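# Six arms sort blocks onto tiles matching their colour

## Task

Set every block on a tile of the same colour, resting flat on one full face, with no tile holding more than one block. A block counts only if it stays there without a robot supporting it, and at the end every gripper must have released and the arms must be moved away.

## Robot and tools

SETUP
Six identical i2rt Big YAM arms, named arm1 to arm6, share the work area. Each has six revolute joints, a two-finger gripper, and a camera on the wrist (arm1_cam_wrist to arm6_cam_wrist). Two fixed cameras, room_a and room_b, view the room. The hand reaches roughly 1.0 m from the joint1 axis. Loose objects may occasionally get a short external shove.

FRAMES
One scene frame is used for everything. Its origin is on the floor and +z is up. The "hand" point lies midway between the fingertips. Its z axis runs along the fingers, and the fingers close along its y axis. Each robot's foot has its own pose in this frame, and no result line prints it. With joint1 and joint6 at 0 and the hand level and pointing forward, the wrist camera sits above the hand looking at the fingertips. Camera calibration is given in OpenCV form. It can be off by a few degrees and millimetres, and wrist-camera poses inherit any error in the reported joints.

execute_actions
Arguments: "actions", a list holding exactly one action or none, and optional "cameras". An action is an object keyed by robot name ("arm1" to "arm6"). Each robot's value is {"joints": {...}}, which maps joint names to absolute targets. These are not offsets. The names, units and ranges are:
- joint1_rad: -2.879 to 2.879. Base yaw; positive is counter-clockwise seen from above, and 0 means the arm extends the way its foot faces.
- joint2_rad: 0 to 3.141. Shoulder; 0 has the upper arm pointing back and near level, and increasing values raise it and then bring it forward.
- joint3_rad: 0 to 3.019. Elbow; 0 is fully folded and positive opens it.
- joint4_rad: -1.692 to 1.57. Hand pitch; positive tips the fingers up.
- joint5_rad: -1.57 to 1.57. Sideways swing; positive goes to the arm's right.
- joint6_rad: -2.094 to 2.094. Hand roll; positive is clockwise seen from behind the hand.
- gripper_m: 0 to 0.093 metres of fingertip gap.
A target counts as reached within these tolerances: ±0.045, 0.14, 0.09, 0.055, 0.03, 0.035 rad and ±0.003 m. You may list any subset of robots and joints. All listed motions start together and may finish at different times. Joints run at different speeds, so the hand's path can swing wide. A joint or robot you leave out may still be driving toward an older target. An unknown key or an out-of-range value rejects the whole call, and nothing moves. An empty list only returns state and images.
"cameras" is a list of camera names, or "all". Omitting it, null, or ["all"] returns every camera, and [] returns none. The "pictures" line gives the order of the images.

wait
Takes "seconds", from 0 to 10. It commands nothing and returns the same state and images as an empty action.

zoom_image
Takes "camera" and "region" [x0, y0, x1, y1]. These are pixels of that camera's most recent full image, with the origin at top-left. The region can be at most 504x504.

read_manual
Takes an optional "section" ("licences") and returns licence text only.

finished_scene
Takes "scene", the integer number of the current scene. It closes the scene irreversibly once the last command has been held, and reports success.

READING RESULTS
joint_positions gives the reported joint values. gripper_m is the sum of the two finger joints. joint_status tells how each commanded motion ended:
- "off_target": the joint settled short of its target and may still be pushing.
- "contact_stop" or "time_out": the joint holds where it stopped. A timed-out joint may keep a target near its position and keep pushing, and on_its_own will list it. To relieve that push, command the joint's reported position.
- "not_followed" (also shown as "joint command not followed", plus a "cause:" line): a self- or inter-arm collision check blocked that arm's joint targets. The gripper part still runs. The arm may retry the held targets later.
on_its_own covers what the call did not command; "held at" there is a target, not a position. Joint torques are the raw drive output, with per-unit offsets and noise. Friction can mimic or hide a load. A MOTOR HOT line appears from 85 °C. At 100 °C you get an OVER-TEMPERATURE FAULT: that arm and its gripper go limp and fall, and its joints show "limit_stop_at_motor_heat" (resend the targets afterwards). If any call reports a stop, the later execute_actions, wait and finished_scene calls in that same reply are skipped.

CAUTIONS
The arms do not stop on contact and can push very hard. Sustained pushing or holding heats motors, even while you are deliberating. The world keeps running while you compose a reply, with the last command held. A forceful squeeze between two robots fails the task and ends the run, and a heavy impact can do the same. The collision check may react late, and between arms it ignores fingers, gripper housings and wrist cameras. No line reports robot-to-robot contact. Contact through an object is fine. A target very close to the current value may produce no motion. A joint holding up a load may sag. Never knock objects out of the work area or onto the floor. Avoid drops, slips, slams and hard shoves. Faster robot motion is preferred.

Each tool is called after "Call:" as a command line: name --argument value for each argument, lists and objects as JSON in quotes; but a table of rows of numbers goes row by row, as --pt "numbers of a row", without its own name.

## Session

Call:
execute_actions --actions '[]'

Scene clock: 0.00 s.
Joint torques (N m, as the arm reports them, + toward a larger angle): no reading
Motor temperatures (°C, as the motors report them): arm1=[18 16 18 19 18 17] | arm2=[16 18 16 17 20 17] | arm3=[20 19 17 19 17 18] | arm4=[20 17 17 18 17 16] | arm5=[18 19 18 18 18 16] | arm6=[19 16 18 17 19 18]
arm1.joint_positions: joint1_rad=+0.456 joint2_rad=+0.438 joint3_rad=+1.660 joint4_rad=-1.485 joint5_rad=-0.114 joint6_rad=+0.389 gripper_m=+0.094
arm1.joint_status: not commanded
arm1.hand: x=+0.3953 y=-0.1614 z=+1.3643 quat_wxyz=(-0.608, -0.322, -0.726, +0.003) (m; scene frame)
arm2.joint_positions: joint1_rad=+0.529 joint2_rad=+0.618 joint3_rad=+1.635 joint4_rad=-1.390 joint5_rad=-0.010 joint6_rad=+0.623 gripper_m=+0.094
arm2.joint_status: not commanded
arm2.hand: x=-0.9416 y=-0.3178 z=+1.3427 quat_wxyz=(-0.029, +0.637, -0.522, -0.567) (m; scene frame)
arm3.joint_positions: joint1_rad=+0.276 joint2_rad=+0.646 joint3_rad=+1.437 joint4_rad=-1.332 joint5_rad=-0.070 joint6_rad=-0.307 gripper_m=+0.095
arm3.joint_status: not commanded
arm3.hand: x=+0.8355 y=+0.7239 z=+1.2420 quat_wxyz=(-0.041, -0.817, -0.293, +0.494) (m; scene frame)
arm4.joint_positions: joint1_rad=-0.883 joint2_rad=+0.572 joint3_rad=+1.484 joint4_rad=-1.135 joint5_rad=+0.171 joint6_rad=-0.715 gripper_m=+0.095
arm4.joint_status: not commanded
arm4.hand: x=+0.9695 y=-1.0608 z=+1.2782 quat_wxyz=(+0.186, -0.706, -0.337, +0.594) (m; scene frame)
arm5.joint_positions: joint1_rad=-0.203 joint2_rad=+0.357 joint3_rad=+1.586 joint4_rad=-1.618 joint5_rad=-0.039 joint6_rad=-0.167 gripper_m=+0.095
arm5.joint_status: not commanded
arm5.hand: x=-1.9919 y=-0.8774 z=+1.2856 quat_wxyz=(-0.311, +0.749, -0.368, -0.455) (m; scene frame)
arm6.joint_positions: joint1_rad=-0.473 joint2_rad=+0.357 joint3_rad=+1.608 joint4_rad=-1.646 joint5_rad=-0.288 joint6_rad=+0.618 gripper_m=+0.095
arm6.joint_status: not commanded
arm6.hand: x=+0.1836 y=+1.6726 z=+1.2718 quat_wxyz=(-0.252, -0.803, +0.213, +0.497) (m; scene frame)
pictures: arm1_cam_wrist, arm2_cam_wrist, arm3_cam_wrist, arm4_cam_wrist, arm5_cam_wrist, arm6_cam_wrist, room_a, room_b
Images, in order (width x height): arm1_cam_wrist 616x616, arm2_cam_wrist 616x616, arm3_cam_wrist 616x616, arm4_cam_wrist 616x616, arm5_cam_wrist 616x616, arm6_cam_wrist 616x616, room_a 672x504, room_b 672x504.

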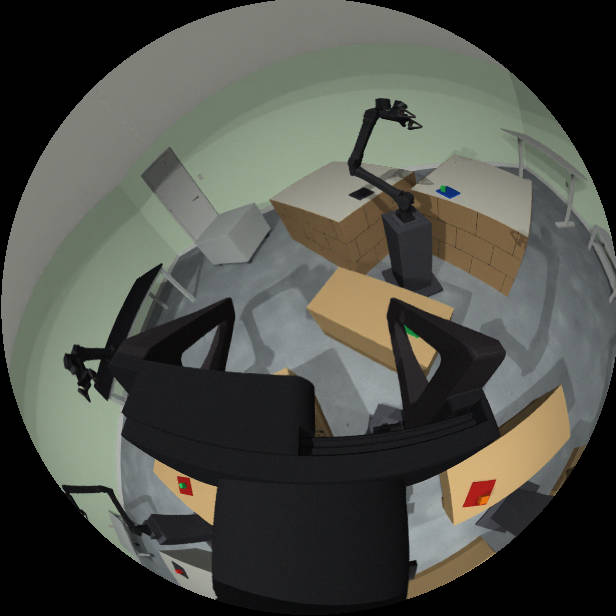

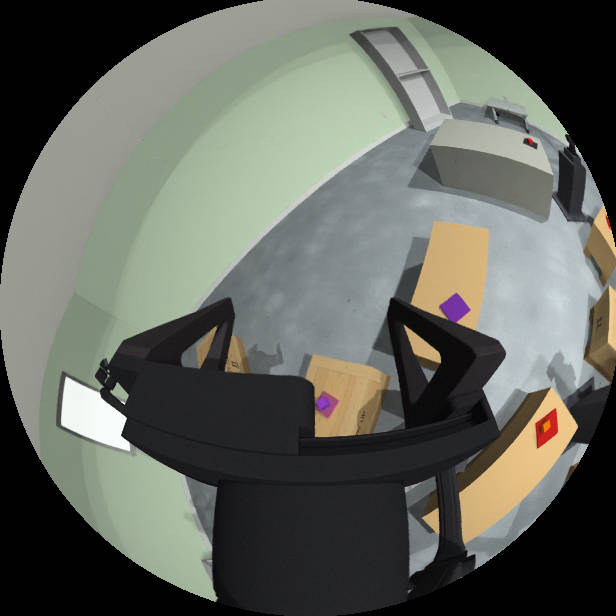

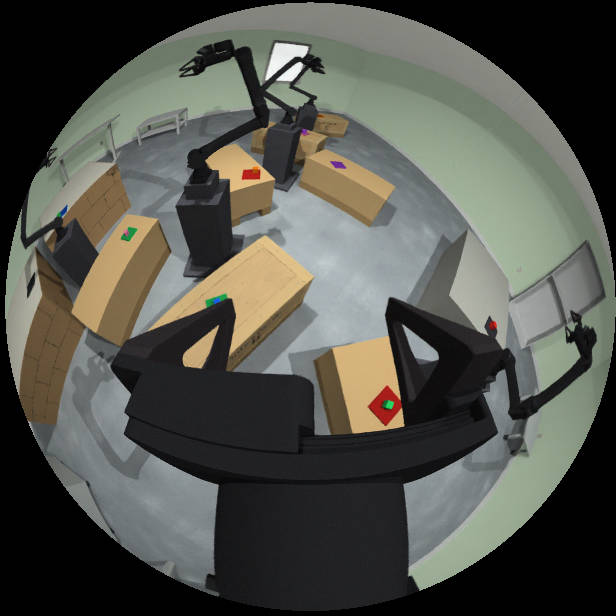

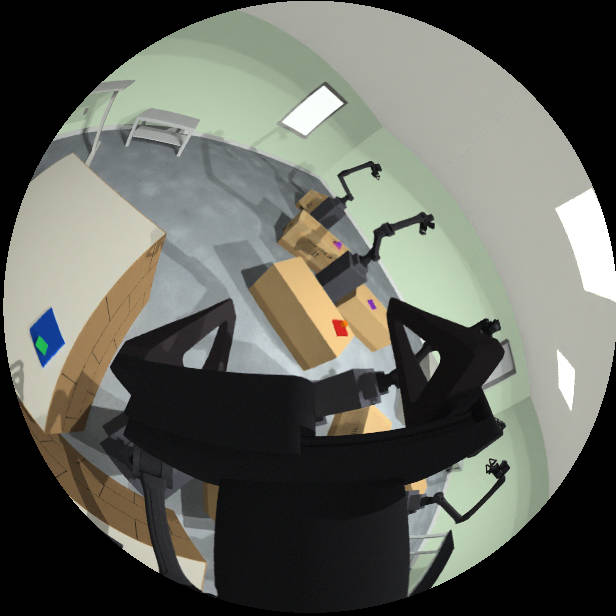

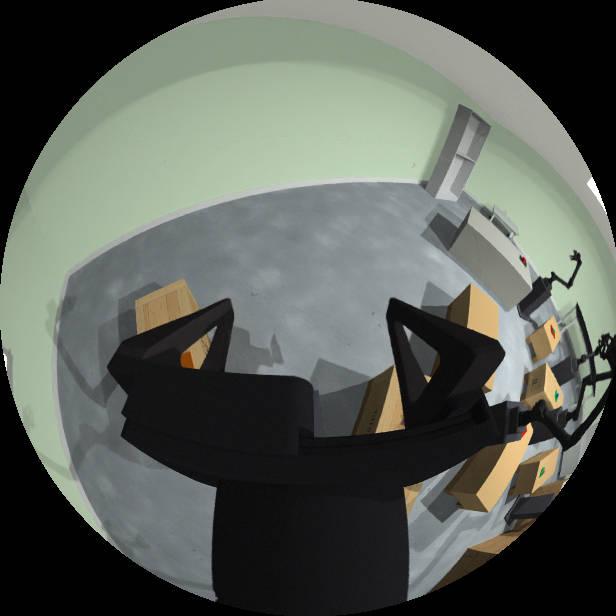

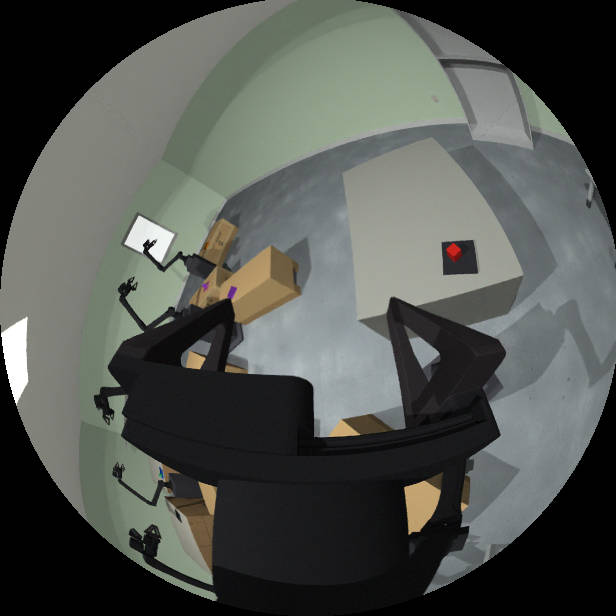

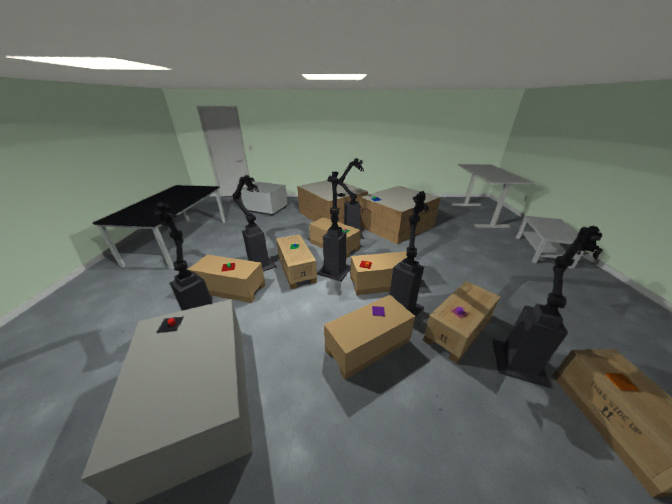

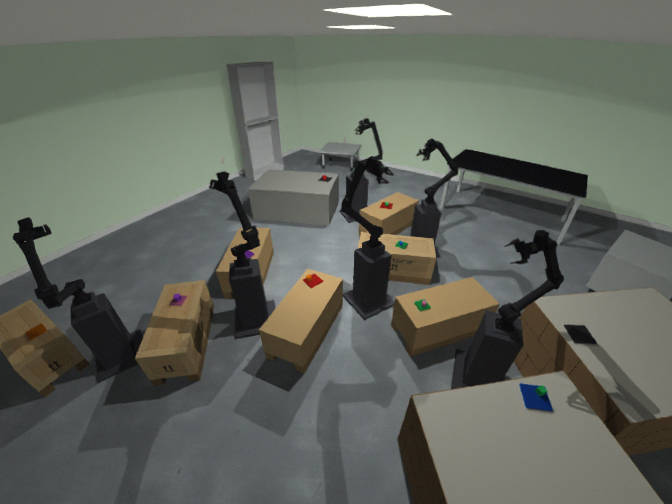

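Call:
zoom_image --camera "room_b" --region '[0, 150, 340, 410]'

Call:
zoom_image --camera "room_b" --region '[300, 150, 672, 430]'

Call:
zoom_image --camera "room_a" --region '[130, 170, 510, 400]'

Region (0, 150, 340, 410) of room_b's 672x504 image, scaled by 1.482, with more detail than that image has; it fills the top 385 rows of this view, and the rest is white.

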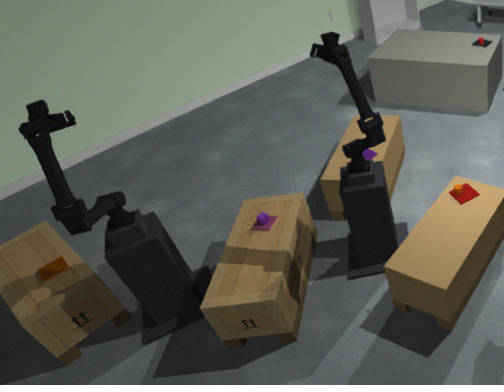

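Region (300, 150, 672, 430) of room_b's 672x504 image, scaled by 1.355, with more detail than that image has; it fills the top 379 rows of this view, and the rest is white.

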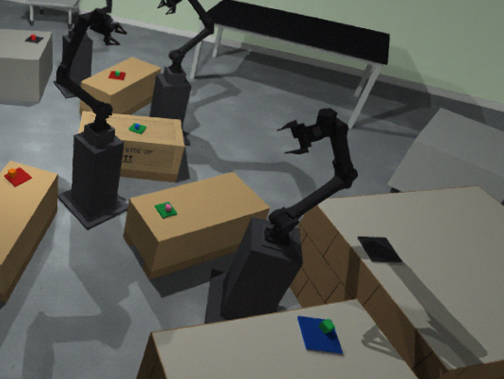

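Region (130, 170, 510, 400) of room_a's 672x504 image, scaled by 1.326, with more detail than that image has; it fills the top 305 rows of this view, and the rest is white.

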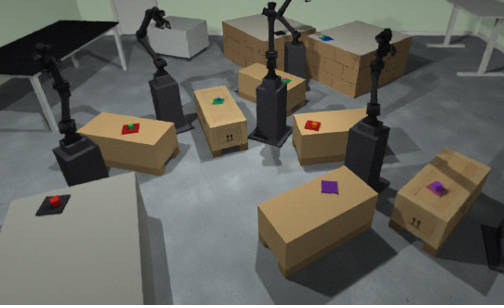

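Call:
execute_actions --actions '[{"arm1":{"joints":{"joint1_rad":0.155,"joint2_rad":2.344,"joint3_rad":1.715,"joint4_rad":-0.942,"joint5_rad":0,"joint6_rad":0}},"arm2":{"joints":{"joint1_rad":1.591,"joint2_rad":2.261,"joint3_rad":1.595,"joint4_rad":-0.905,"joint5_rad":0,"joint6_rad":0}},"arm3":{"joints":{"joint1_rad":-0.879,"joint2_rad":2.245,"joint3_rad":1.623,"joint4_rad":-0.949,"joint5_rad":0,"joint6_rad":0}},"arm4":{"joints":{"joint1_rad":0.42,"joint2_rad":1.783,"joint3_rad":1.656,"joint4_rad":-1.445,"joint5_rad":0,"joint6_rad":0}},"arm5":{"joints":{"joint1_rad":1.013,"joint2_rad":2.14,"joint3_rad":1.394,"joint4_rad":-0.825,"joint5_rad":0,"joint6_rad":0}},"arm6":{"joints":{"joint1_rad":-0.731,"joint2_rad":1.883,"joint3_rad":1.484,"joint4_rad":-1.172,"joint5_rad":0,"joint6_rad":0}}}]'

Scene clock: 122.60 s.
Joint torques (N m, as the arm reports them, + toward a larger angle): arm1=[ -1.27 -19.63   7.81   0.69   0.11  -0.24] | arm2=[ -3.33 -24.76   9.17   0.09   0.    -0.01] | arm3=[  1.35 -21.24   7.65   0.11  -0.01   0.1 ] | arm4=[ -0.23 -20.55  10.59  -0.29   0.04   0.11] | arm5=[ -0.08 -18.62   7.29   0.59   0.09   0.15] | arm6=[  1.19 -16.64   8.33   0.3    0.22  -0.13]
Motor temperatures (°C, as the motors report them): arm1=[18 18 22 20 18 17] | arm2=[16 19 20 17 20 17] | arm3=[20 20 27 20 17 19] | arm4=[20 18 24 18 17 16] | arm5=[18 21 21 18 18 16] | arm6=[19 19 21 17 19 18]
arm1.joint_positions: joint1_rad=+0.166 joint2_rad=+2.340 joint3_rad=+1.715 joint4_rad=-0.955 joint5_rad=-0.002 joint6_rad=+0.014 gripper_m=+0.094
arm1.joint_status: all done
arm1.hand: x=+0.7515 y=-0.6163 z=+0.6030 quat_wxyz=(+0.005, -0.409, -0.913, +0.001) (m; scene frame)
arm2.joint_positions: joint1_rad=+1.601 joint2_rad=+2.274 joint3_rad=+1.589 joint4_rad=-0.905 joint5_rad=+0.000 joint6_rad=+0.011 gripper_m=+0.094
arm2.joint_status: all done
arm2.hand: x=-1.3947 y=-0.6329 z=+0.5952 quat_wxyz=(-0.003, +0.988, +0.155, +0.004) (m; scene frame)
arm3.joint_positions: joint1_rad=-0.886 joint2_rad=+2.236 joint3_rad=+1.612 joint4_rad=-0.944 joint5_rad=+0.001 joint6_rad=-0.013 gripper_m=+0.095
arm3.joint_status: all done
arm3.hand: x=+0.6305 y=+1.2650 z=+0.5999 quat_wxyz=(-0.002, -0.920, +0.391, +0.002) (m; scene frame)
arm4.joint_positions: joint1_rad=+0.427 joint2_rad=+1.791 joint3_rad=+1.631 joint4_rad=-1.430 joint5_rad=-0.001 joint6_rad=-0.011 gripper_m=+0.095
arm4.joint_status: all done
arm4.hand: x=+1.2126 y=-1.5676 z=+0.8199 quat_wxyz=(+0.003, -0.683, -0.730, -0.008) (m; scene frame)
arm5.joint_positions: joint1_rad=+1.020 joint2_rad=+2.152 joint3_rad=+1.381 joint4_rad=-0.831 joint5_rad=-0.001 joint6_rad=-0.012 gripper_m=+0.095
arm5.joint_status: all done
arm5.hand: x=-2.5135 y=-0.9936 z=+0.5915 quat_wxyz=(+0.007, +0.998, +0.067, +0.016) (m; scene frame)
arm6.joint_positions: joint1_rad=-0.723 joint2_rad=+1.876 joint3_rad=+1.478 joint4_rad=-1.178 joint5_rad=-0.004 joint6_rad=+0.012 gripper_m=+0.095
arm6.joint_status: all done
arm6.hand: x=-0.2938 y=+1.9101 z=+0.7497 quat_wxyz=(+0.003, -0.984, +0.179, -0.006) (m; scene frame)
pictures: arm1_cam_wrist, arm2_cam_wrist, arm3_cam_wrist, arm4_cam_wrist, arm5_cam_wrist, arm6_cam_wrist, room_a, room_b
camera_calibration (this result's frames):
arm1_cam_wrist: T_world_to_cam=[[-0.740745, -0.671686, -0.0115816, 0.150198], [-0.540974, 0.586195, 0.603094, 0.406151], [-0.398301, 0.453005, -0.797586, 1.17985], [0, 0, 0, 1]] pos_world=[0.800909, -0.671673, 0.69782]
arm2_cam_wrist: T_world_to_cam=[[-0.309833, 0.95076, 0.00769976, 0.161836], [0.755818, 0.241376, 0.608668, 0.851512], [0.576838, 0.194405, -0.793388, 1.52641], [0, 0, 0, 1]] pos_world=[-1.47394, -0.656144, 0.6915]
arm3_cam_wrist: T_world_to_cam=[[0.724817, 0.688718, -0.0175367, -1.31478], [0.565491, -0.580205, 0.586159, 0.030043], [0.393524, -0.434775, -0.810006, 0.909916], [0, 0, 0, 1]] pos_world=[0.577912, 1.31855, 0.69637]
arm4_cam_wrist: T_world_to_cam=[[-0.998035, -0.0612937, -0.0130425, 1.1194], [-0.0566402, 0.79326, 0.606242, 0.821571], [-0.0268127, 0.605789, -0.795173, 1.75636], [0, 0, 0, 1]] pos_world=[1.21083, -1.64709, 0.913138]
arm5_cam_wrist: T_world_to_cam=[[-0.125541, 0.992043, -0.00944863, 0.680098], [0.783887, 0.105028, 0.611956, 1.71828], [0.608079, 0.069419, -0.790835, 2.18874], [0, 0, 0, 1]] pos_world=[-2.59249, -1.00709, 0.685845]
arm6_cam_wrist: T_world_to_cam=[[0.347798, 0.937451, 0.0149306, -1.70359], [0.751366, -0.288214, 0.593617, 0.333912], [0.56079, -0.195241, -0.804609, 1.26357], [0, 0, 0, 1]] pos_world=[-0.366985, 1.93997, 0.843903]
Images, in order (width x height): arm1_cam_wrist 616x616, arm2_cam_wrist 616x616, arm3_cam_wrist 616x616, arm4_cam_wrist 616x616, arm5_cam_wrist 616x616, arm6_cam_wrist 616x616, room_a 672x504, room_b 672x504.

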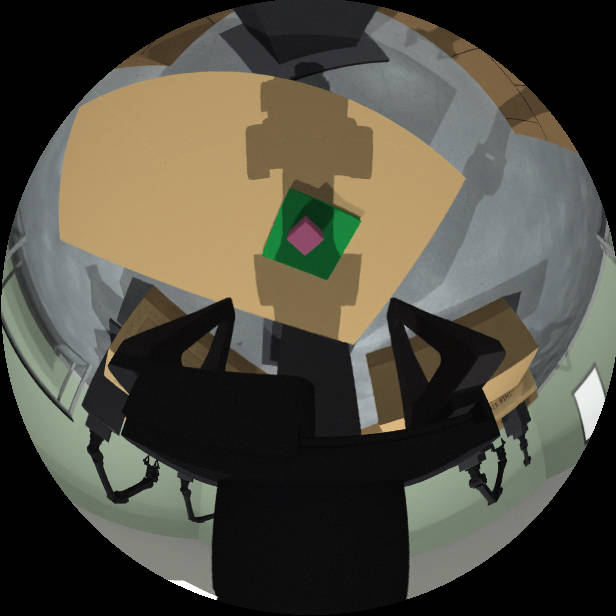

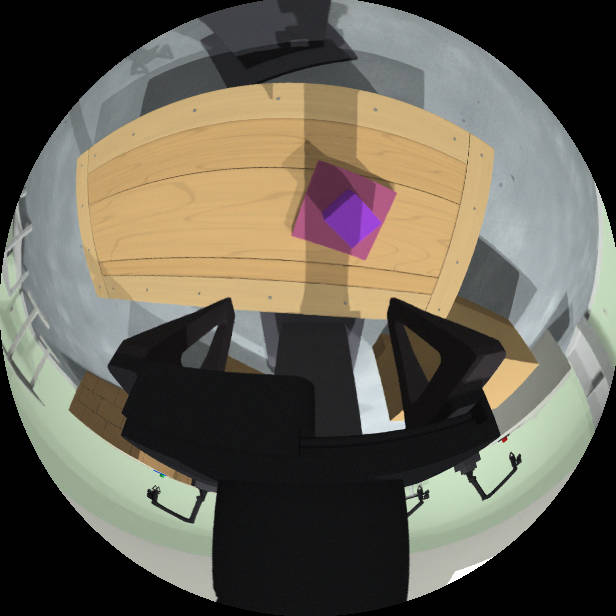

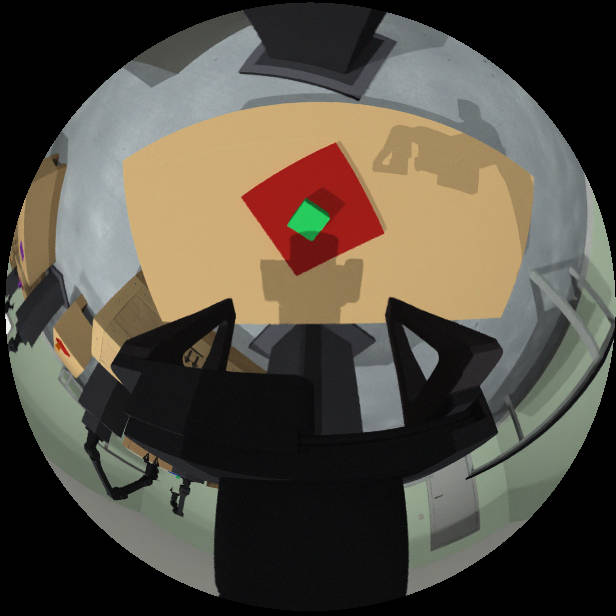

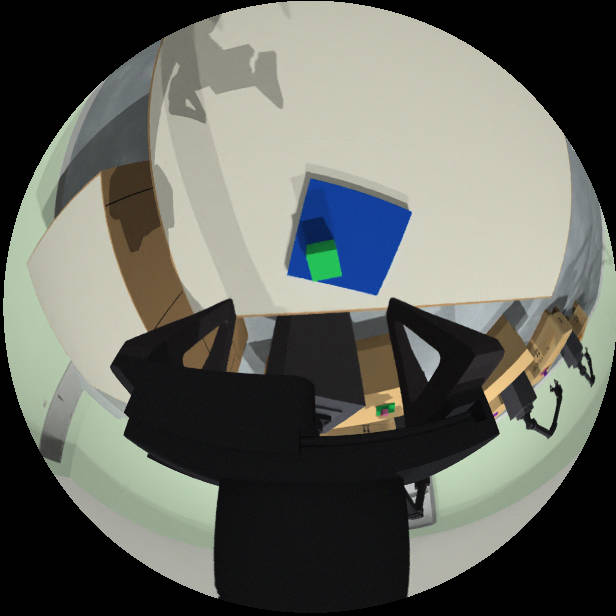

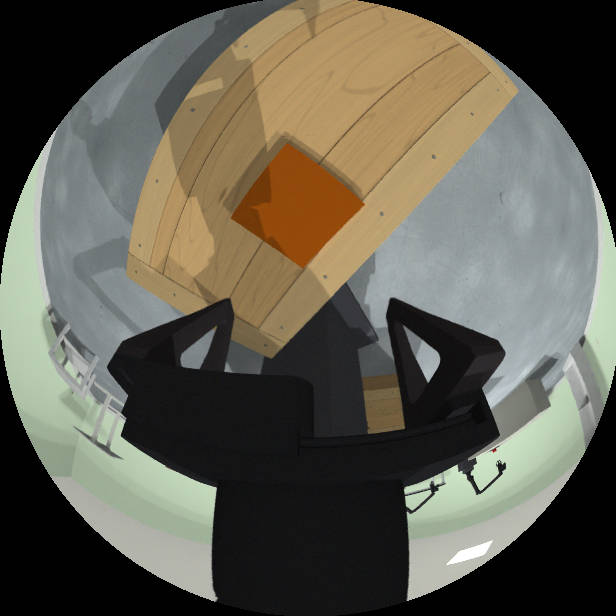

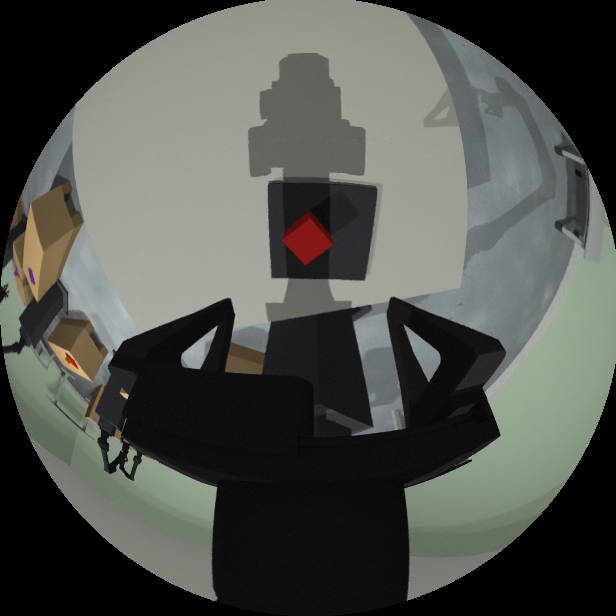

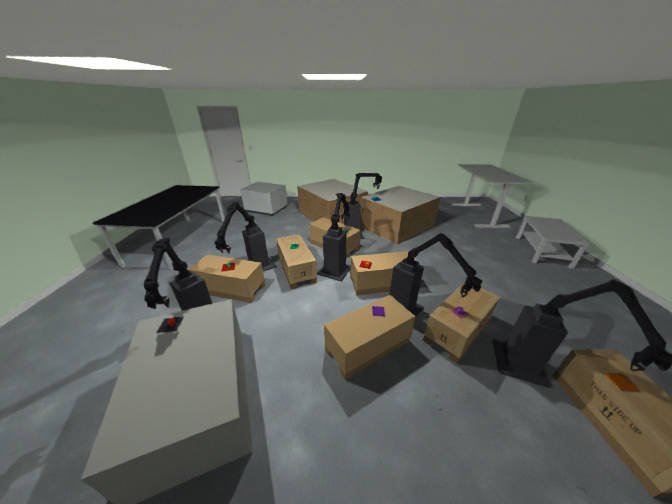

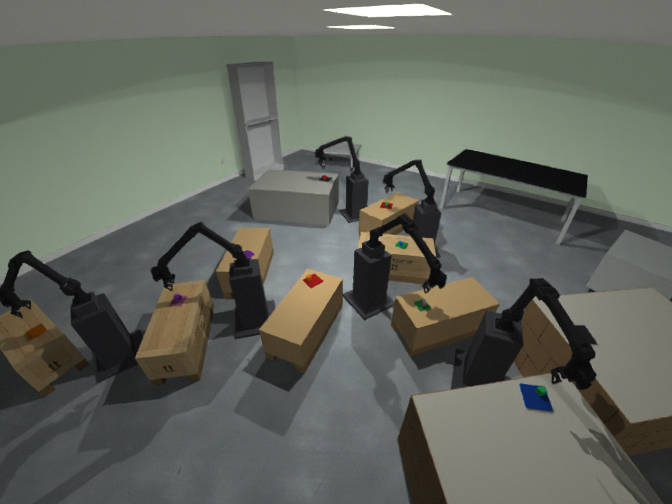

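Call:
zoom_image --camera "arm1_cam_wrist" --region '[250, 170, 370, 290]'

Call:
zoom_image --camera "arm2_cam_wrist" --region '[280, 150, 400, 270]'

Call:
zoom_image --camera "arm3_cam_wrist" --region '[240, 140, 390, 290]'

Call:
zoom_image --camera "arm4_cam_wrist" --region '[280, 170, 420, 310]'

Call:
zoom_image --camera "arm6_cam_wrist" --region '[260, 170, 380, 290]'

Region (250, 170, 370, 290) of arm1_cam_wrist's 616x616 image, scaled by 4.200, with more detail than that image has.

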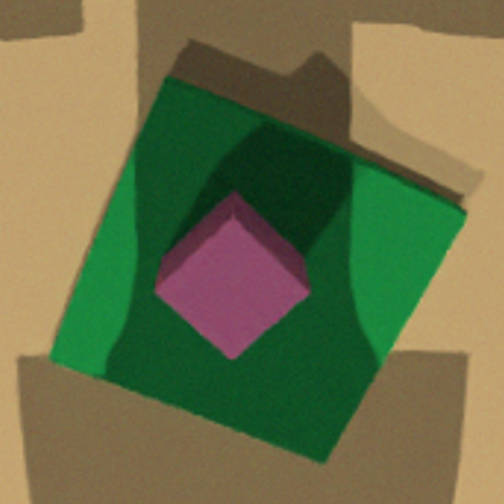

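Region (280, 150, 400, 270) of arm2_cam_wrist's 616x616 image, scaled by 4.200, with more detail than that image has.

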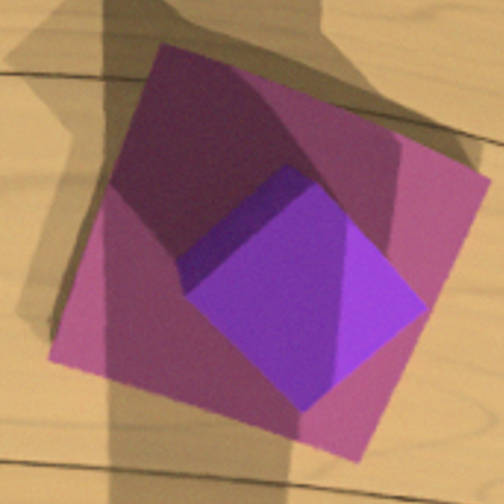

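Region (240, 140, 390, 290) of arm3_cam_wrist's 616x616 image, scaled by 3.360, with more detail than that image has.

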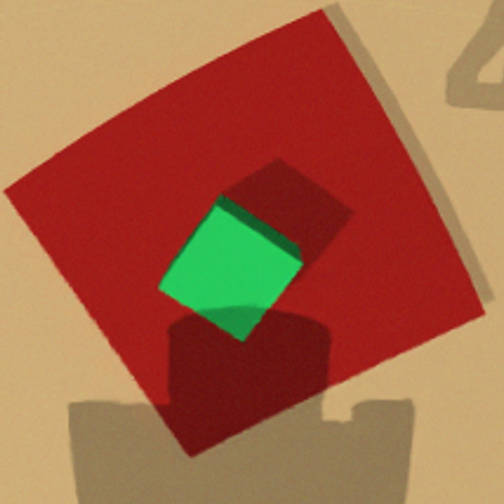

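Region (280, 170, 420, 310) of arm4_cam_wrist's 616x616 image, scaled by 3.600, with more detail than that image has.

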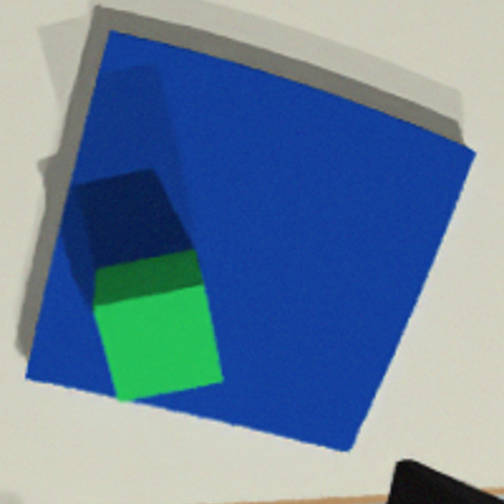

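Region (260, 170, 380, 290) of arm6_cam_wrist's 616x616 image, scaled by 4.200, with more detail than that image has.

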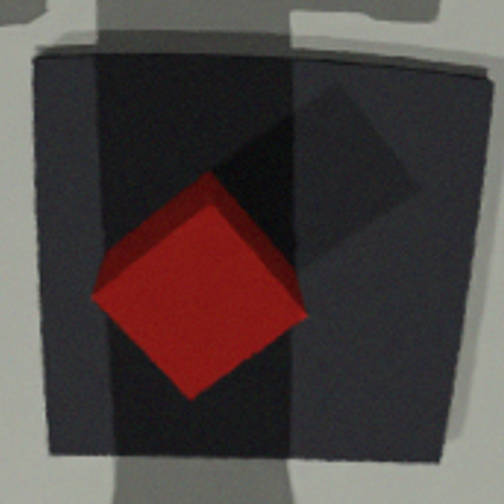

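Call:
execute_actions --actions '[{"arm1":{"joints":{"joint1_rad":0.177,"joint2_rad":2.49,"joint3_rad":1.642,"joint4_rad":-0.723,"joint6_rad":0.785}},"arm2":{"joints":{"joint1_rad":1.507,"joint2_rad":2.507,"joint3_rad":1.659,"joint4_rad":-0.723,"joint6_rad":0.75}},"arm3":{"joints":{"joint1_rad":-0.884,"joint2_rad":2.494,"joint3_rad":1.661,"joint4_rad":-0.738,"joint6_rad":0.61}},"arm4":{"joints":{"joint1_rad":0.383,"joint2_rad":1.71,"joint3_rad":1.285,"joint4_rad":-1.146,"joint6_rad":-0.26}},"arm6":{"joints":{"joint1_rad":-0.711,"joint2_rad":1.985,"joint3_rad":1.278,"joint4_rad":-0.863,"joint6_rad":-0.69}}}]' --cameras '["arm1_cam_wrist","arm2_cam_wrist","arm3_cam_wrist","arm4_cam_wrist","arm6_cam_wrist"]'

Scene clock: 210.73 s.
Joint torques (N m, as the arm reports them, + toward a larger angle): arm1=[  0.42 -19.69   6.57   0.8    0.18   0.03] | arm2=[ -1.47 -25.64   8.82   0.41   0.18   0.27] | arm3=[  0.76 -24.2    6.5    0.54   0.04   0.11] | arm4=[  0.4  -17.23   8.95   0.77   0.01  -0.1 ] | arm5=[ -0.19 -18.72   7.32   0.59   0.09   0.15] | arm6=[  2.97 -17.32   7.18   0.57   0.15  -0.15]
Motor temperatures (°C, as the motors report them): arm1=[18 25 24 20 18 17] | arm2=[16 26 21 17 20 17] | arm3=[20 31 27 19 17 19] | arm4=[20 22 29 18 17 16] | arm5=[18 27 22 18 18 16] | arm6=[19 25 26 17 19 18]
arm1.joint_positions: joint1_rad=+0.166 joint2_rad=+2.493 joint3_rad=+1.638 joint4_rad=-0.740 joint5_rad=-0.002 joint6_rad=+0.770 gripper_m=+0.094
arm1.joint_status: all done
arm1.hand: x=+0.7287 y=-0.5928 z=+0.4874 quat_wxyz=(+0.012, -0.717, -0.697, +0.002) (m; scene frame)
arm2.joint_positions: joint1_rad=+1.497 joint2_rad=+2.522 joint3_rad=+1.643 joint4_rad=-0.731 joint5_rad=-0.004 joint6_rad=+0.739 gripper_m=+0.094
arm2.joint_status: all done
arm2.hand: x=-1.4073 y=-0.5708 z=+0.4627 quat_wxyz=(-0.006, +0.966, -0.258, +0.013) (m; scene frame)
arm3.joint_positions: joint1_rad=-0.886 joint2_rad=+2.511 joint3_rad=+1.647 joint4_rad=-0.747 joint5_rad=+0.001 joint6_rad=+0.595 gripper_m=+0.095
arm3.joint_status: all done
arm3.hand: x=+0.6391 y=+1.2542 z=+0.4452 quat_wxyz=(-0.005, -0.761, +0.649, -0.020) (m; scene frame)
arm4.joint_positions: joint1_rad=+0.383 joint2_rad=+1.714 joint3_rad=+1.273 joint4_rad=-1.162 joint5_rad=-0.001 joint6_rad=-0.249 gripper_m=+0.095
arm4.joint_status: all done
arm4.hand: x=+1.1888 y=-1.5062 z=+0.7277 quat_wxyz=(+0.006, -0.609, -0.793, -0.013) (m; scene frame)
arm5.joint_positions: joint1_rad=+1.020 joint2_rad=+2.152 joint3_rad=+1.381 joint4_rad=-0.831 joint5_rad=-0.001 joint6_rad=-0.012 gripper_m=+0.095
arm5.joint_status: not commanded
arm5.hand: x=-2.5135 y=-0.9936 z=+0.5915 quat_wxyz=(+0.007, +0.998, +0.067, +0.016) (m; scene frame)
arm6.joint_positions: joint1_rad=-0.723 joint2_rad=+1.991 joint3_rad=+1.265 joint4_rad=-0.877 joint5_rad=-0.004 joint6_rad=-0.678 gripper_m=+0.095
arm6.joint_status: all done
arm6.hand: x=-0.2597 y=+1.8992 z=+0.6217 quat_wxyz=(-0.006, -0.986, -0.164, -0.018) (m; scene frame)
pictures: arm1_cam_wrist, arm2_cam_wrist, arm3_cam_wrist, arm4_cam_wrist, arm6_cam_wrist
camera_calibration (this result's frames):
arm1_cam_wrist: T_world_to_cam=[[-0.999808, 0.0192168, 0.0037328, 0.738647], [0.0175272, 0.793821, 0.6079, 0.163436], [0.0087187, 0.607848, -0.794005, 0.861358], [0, 0, 0, 1]] pos_world=[0.728131, -0.667509, 0.581813]
arm2_cam_wrist: T_world_to_cam=[[0.494352, 0.869006, 0.0210805, 1.17882], [0.676123, -0.399642, 0.618987, 0.443824], [0.546328, -0.291745, -0.785119, 1.09213], [0, 0, 0, 1]] pos_world=[-1.47949, -0.528408, 0.557878]
arm3_cam_wrist: T_world_to_cam=[[0.988531, 0.150873, 0.0065347, -0.821041], [0.114674, -0.778098, 0.617587, 0.631857], [0.0982621, -0.609755, -0.786475, 1.1742], [0, 0, 0, 1]] pos_world=[0.623789, 1.3315, 0.538618]
arm4_cam_wrist: T_world_to_cam=[[-0.967386, -0.252548, -0.0196102, 0.778541], [-0.210903, 0.760143, 0.614575, 0.954825], [-0.140303, 0.598667, -0.788614, 1.76465], [0, 0, 0, 1]] pos_world=[1.20211, -1.58562, 0.820085]
arm6_cam_wrist: T_world_to_cam=[[-0.32787, 0.944665, -0.0104127, -1.87669], [0.744579, 0.265178, 0.612603, -0.683446], [0.581466, 0.193101, -0.790322, 0.398242], [0, 0, 0, 1]] pos_world=[-0.337997, 1.87718, 0.713879]
Images, in order (width x height): arm1_cam_wrist 616x616, arm2_cam_wrist 616x616, arm3_cam_wrist 616x616, arm4_cam_wrist 616x616, arm6_cam_wrist 616x616.

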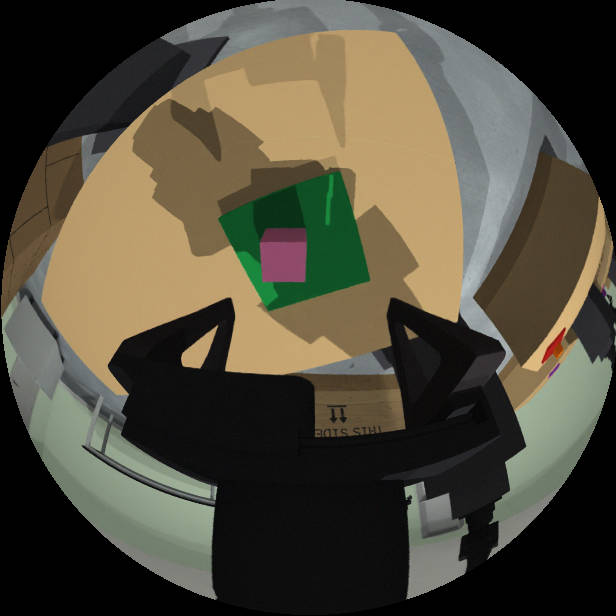

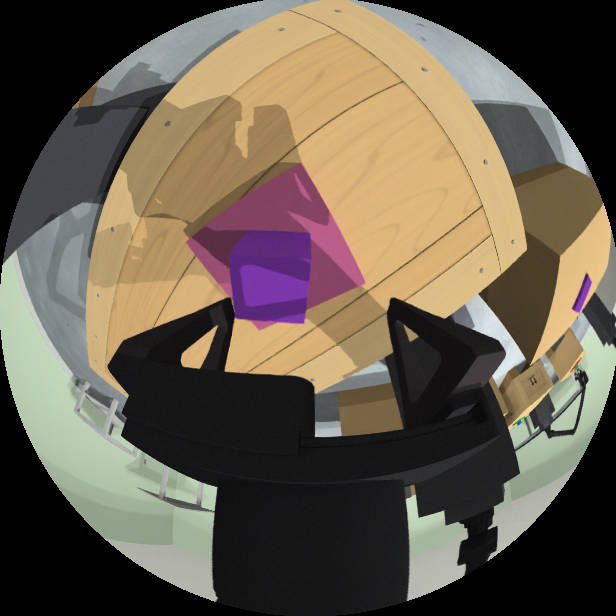

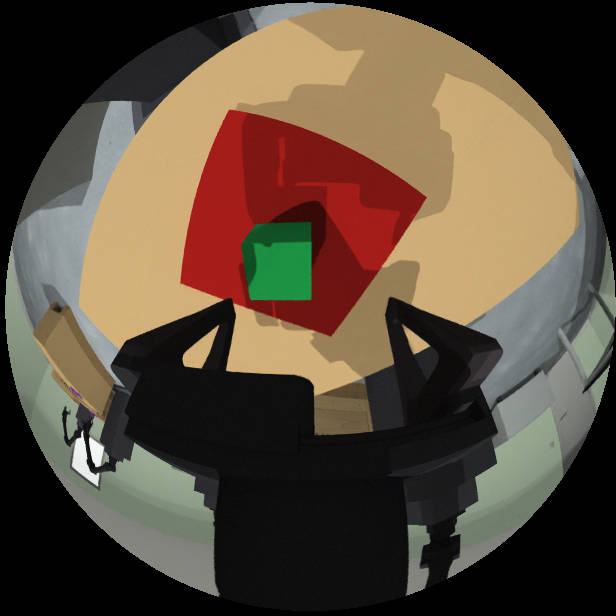

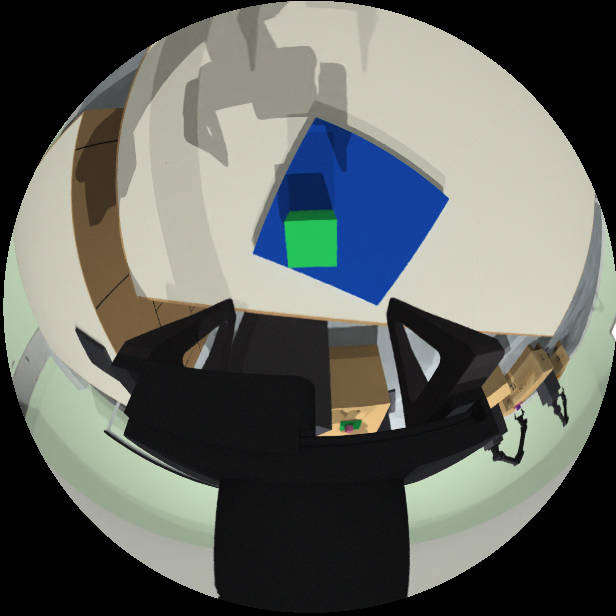

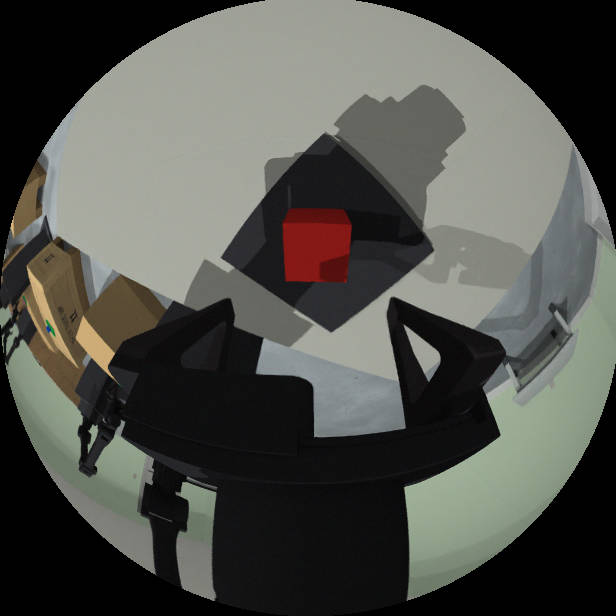

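Call:
execute_actions --actions '[{"arm1":{"joints":{"joint1_rad":0.19,"joint2_rad":2.632,"joint3_rad":1.755,"joint4_rad":-0.665}},"arm2":{"joints":{"joint1_rad":1.527,"joint3_rad":1.735,"joint4_rad":-0.77}},"arm3":{"joints":{"joint1_rad":-0.865,"joint2_rad":2.603,"joint3_rad":1.756,"joint4_rad":-0.69}},"arm4":{"joints":{"joint2_rad":1.822,"joint3_rad":1.30,"joint4_rad":-1.02}},"arm6":{"joints":{"joint1_rad":-0.703,"joint2_rad":2.156,"joint3_rad":1.27,"joint4_rad":-0.662}}}]' --cameras '["arm1_cam_wrist","arm2_cam_wrist","arm3_cam_wrist","arm4_cam_wrist","arm6_cam_wrist"]'

Scene clock: 268.37 s.
Joint torques (N m, as the arm reports them, + toward a larger angle): arm1=[  0.82 -19.22   8.17   0.66   0.19   0.06] | arm2=[ -1.34 -25.68  11.    -0.12   0.18   0.24] | arm3=[  1.77 -21.68   7.45   0.52   0.04   0.13] | arm4=[  0.46 -19.37   9.6    0.79   0.01  -0.1 ] | arm5=[ -0.21 -18.72   7.32   0.59   0.09   0.15] | arm6=[  2.82 -18.02   5.62   0.65   0.15  -0.13]
Motor temperatures (°C, as the motors report them): arm1=[18 28 24 20 18 17] | arm2=[16 28 22 17 20 17] | arm3=[20 36 27 19 17 19] | arm4=[20 22 29 18 17 16] | arm5=[18 28 23 18 18 16] | arm6=[19 27 25 17 19 18]
arm1.joint_positions: joint1_rad=+0.178 joint2_rad=+2.615 joint3_rad=+1.729 joint4_rad=-0.676 joint5_rad=-0.002 joint6_rad=+0.771 gripper_m=+0.094
arm1.joint_status: all done
arm1.hand: x=+0.7459 y=-0.6011 z=+0.4369 quat_wxyz=(-0.004, -0.713, -0.701, +0.003) (m; scene frame)
arm2.joint_positions: joint1_rad=+1.516 joint2_rad=+2.518 joint3_rad=+1.701 joint4_rad=-0.763 joint5_rad=-0.004 joint6_rad=+0.740 gripper_m=+0.094
arm2.joint_status: all done
arm2.hand: x=-1.4283 y=-0.5876 z=+0.4797 quat_wxyz=(+0.001, +0.968, -0.249, -0.001) (m; scene frame)
arm3.joint_positions: joint1_rad=-0.878 joint2_rad=+2.583 joint3_rad=+1.731 joint4_rad=-0.695 joint5_rad=+0.001 joint6_rad=+0.595 gripper_m=+0.095
arm3.joint_status: all done
arm3.hand: x=+0.6145 y=+1.2731 z=+0.4229 quat_wxyz=(-0.002, -0.763, +0.646, +0.012) (m; scene frame)
arm4.joint_positions: joint1_rad=+0.383 joint2_rad=+1.830 joint3_rad=+1.273 joint4_rad=-1.035 joint5_rad=-0.001 joint6_rad=-0.249 gripper_m=+0.095
arm4.joint_status: all done
arm4.hand: x=+1.1895 y=-1.5293 z=+0.6722 quat_wxyz=(+0.002, -0.609, -0.793, -0.009) (m; scene frame)
arm5.joint_positions: joint1_rad=+1.020 joint2_rad=+2.152 joint3_rad=+1.381 joint4_rad=-0.831 joint5_rad=-0.001 joint6_rad=-0.012 gripper_m=+0.095
arm5.joint_status: not commanded
arm5.hand: x=-2.5135 y=-0.9936 z=+0.5915 quat_wxyz=(+0.007, +0.998, +0.067, +0.016) (m; scene frame)
arm6.joint_positions: joint1_rad=-0.712 joint2_rad=+2.160 joint3_rad=+1.265 joint4_rad=-0.676 joint5_rad=-0.004 joint6_rad=-0.678 gripper_m=+0.095
arm6.joint_status: all done
arm6.hand: x=-0.2718 y=+1.8986 z=+0.5362 quat_wxyz=(+0.002, -0.985, -0.170, -0.004) (m; scene frame)
pictures: arm1_cam_wrist, arm2_cam_wrist, arm3_cam_wrist, arm4_cam_wrist, arm6_cam_wrist
camera_calibration (this result's frames):
arm1_cam_wrist: T_world_to_cam=[[-0.999789, 0.00811001, -0.0188654, 0.759362], [-0.00455481, 0.808238, 0.588838, 0.233929], [0.0200232, 0.5888, -0.808031, 0.812369], [0, 0, 0, 1]] pos_world=[0.744001, -0.673552, 0.532998]
arm2_cam_wrist: T_world_to_cam=[[0.478933, 0.877851, 0.00109593, 1.19616], [0.701096, -0.38325, 0.601319, 0.494644], [0.528288, -0.287223, -0.799009, 1.09566], [0, 0, 0, 1]] pos_world=[-1.49849, -0.545777, 0.576691]
arm3_cam_wrist: T_world_to_cam=[[0.986954, 0.158147, -0.0302012, -0.792185], [0.146623, -0.805341, 0.574393, 0.696486], [0.0665162, -0.571327, -0.818022, 1.15456], [0, 0, 0, 1]] pos_world=[0.602932, 1.34582, 0.520473]
arm4_cam_wrist: T_world_to_cam=[[-0.9674, -0.252673, -0.0171255, 0.770387], [-0.210926, 0.766446, 0.606689, 1.02159], [-0.140168, 0.590523, -0.794755, 1.72628], [0, 0, 0, 1]] pos_world=[1.20272, -1.60775, 0.765377]
arm6_cam_wrist: T_world_to_cam=[[-0.338661, 0.940856, 0.00989729, -1.88761], [0.759882, 0.267286, 0.592569, -0.611055], [0.554877, 0.208201, -0.805459, 0.310064], [0, 0, 0, 1]] pos_world=[-0.346978, 1.87474, 0.630518]
Images, in order (width x height): arm1_cam_wrist 616x616, arm2_cam_wrist 616x616, arm3_cam_wrist 616x616, arm4_cam_wrist 616x616, arm6_cam_wrist 616x616.

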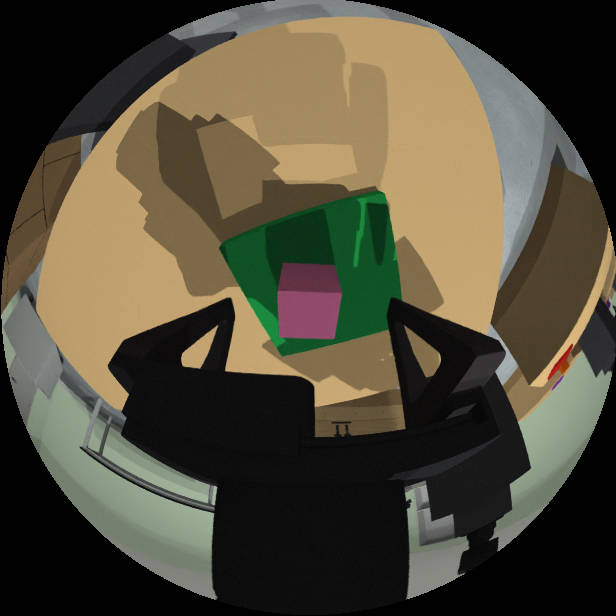

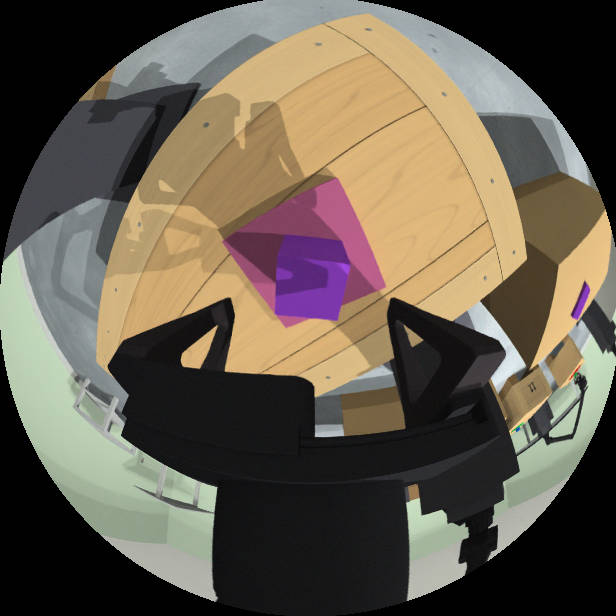

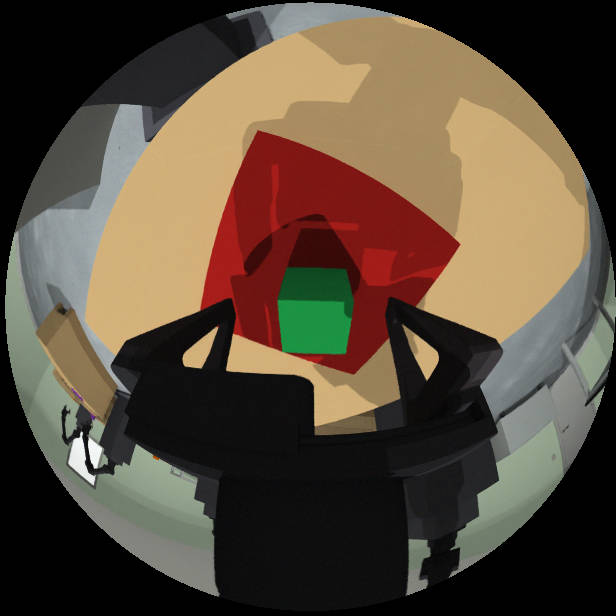

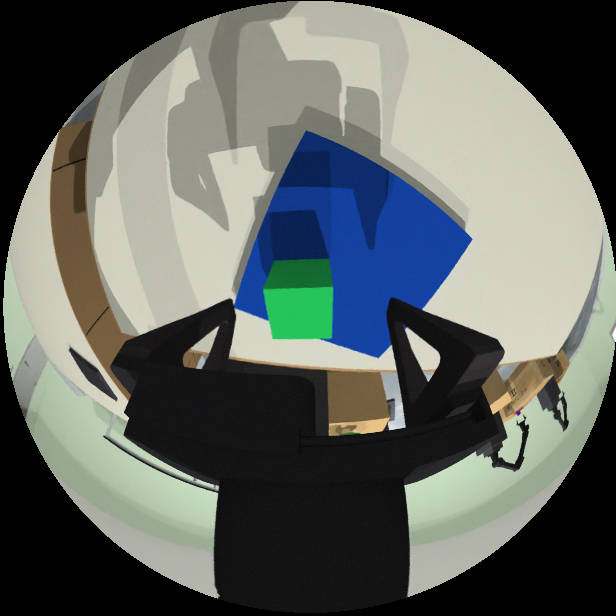

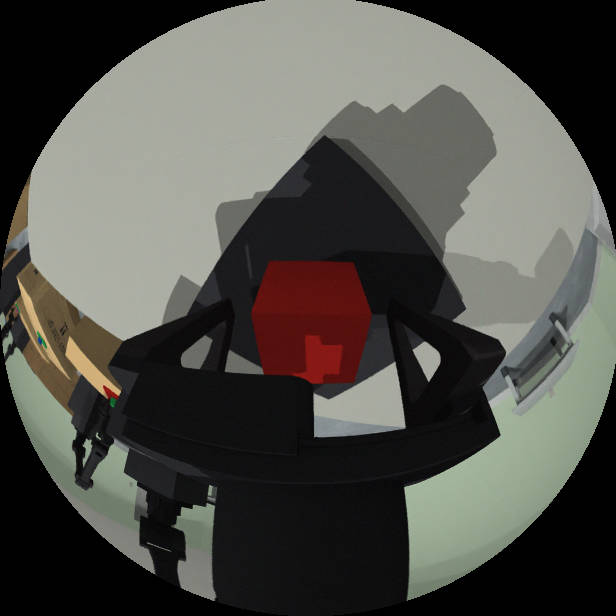

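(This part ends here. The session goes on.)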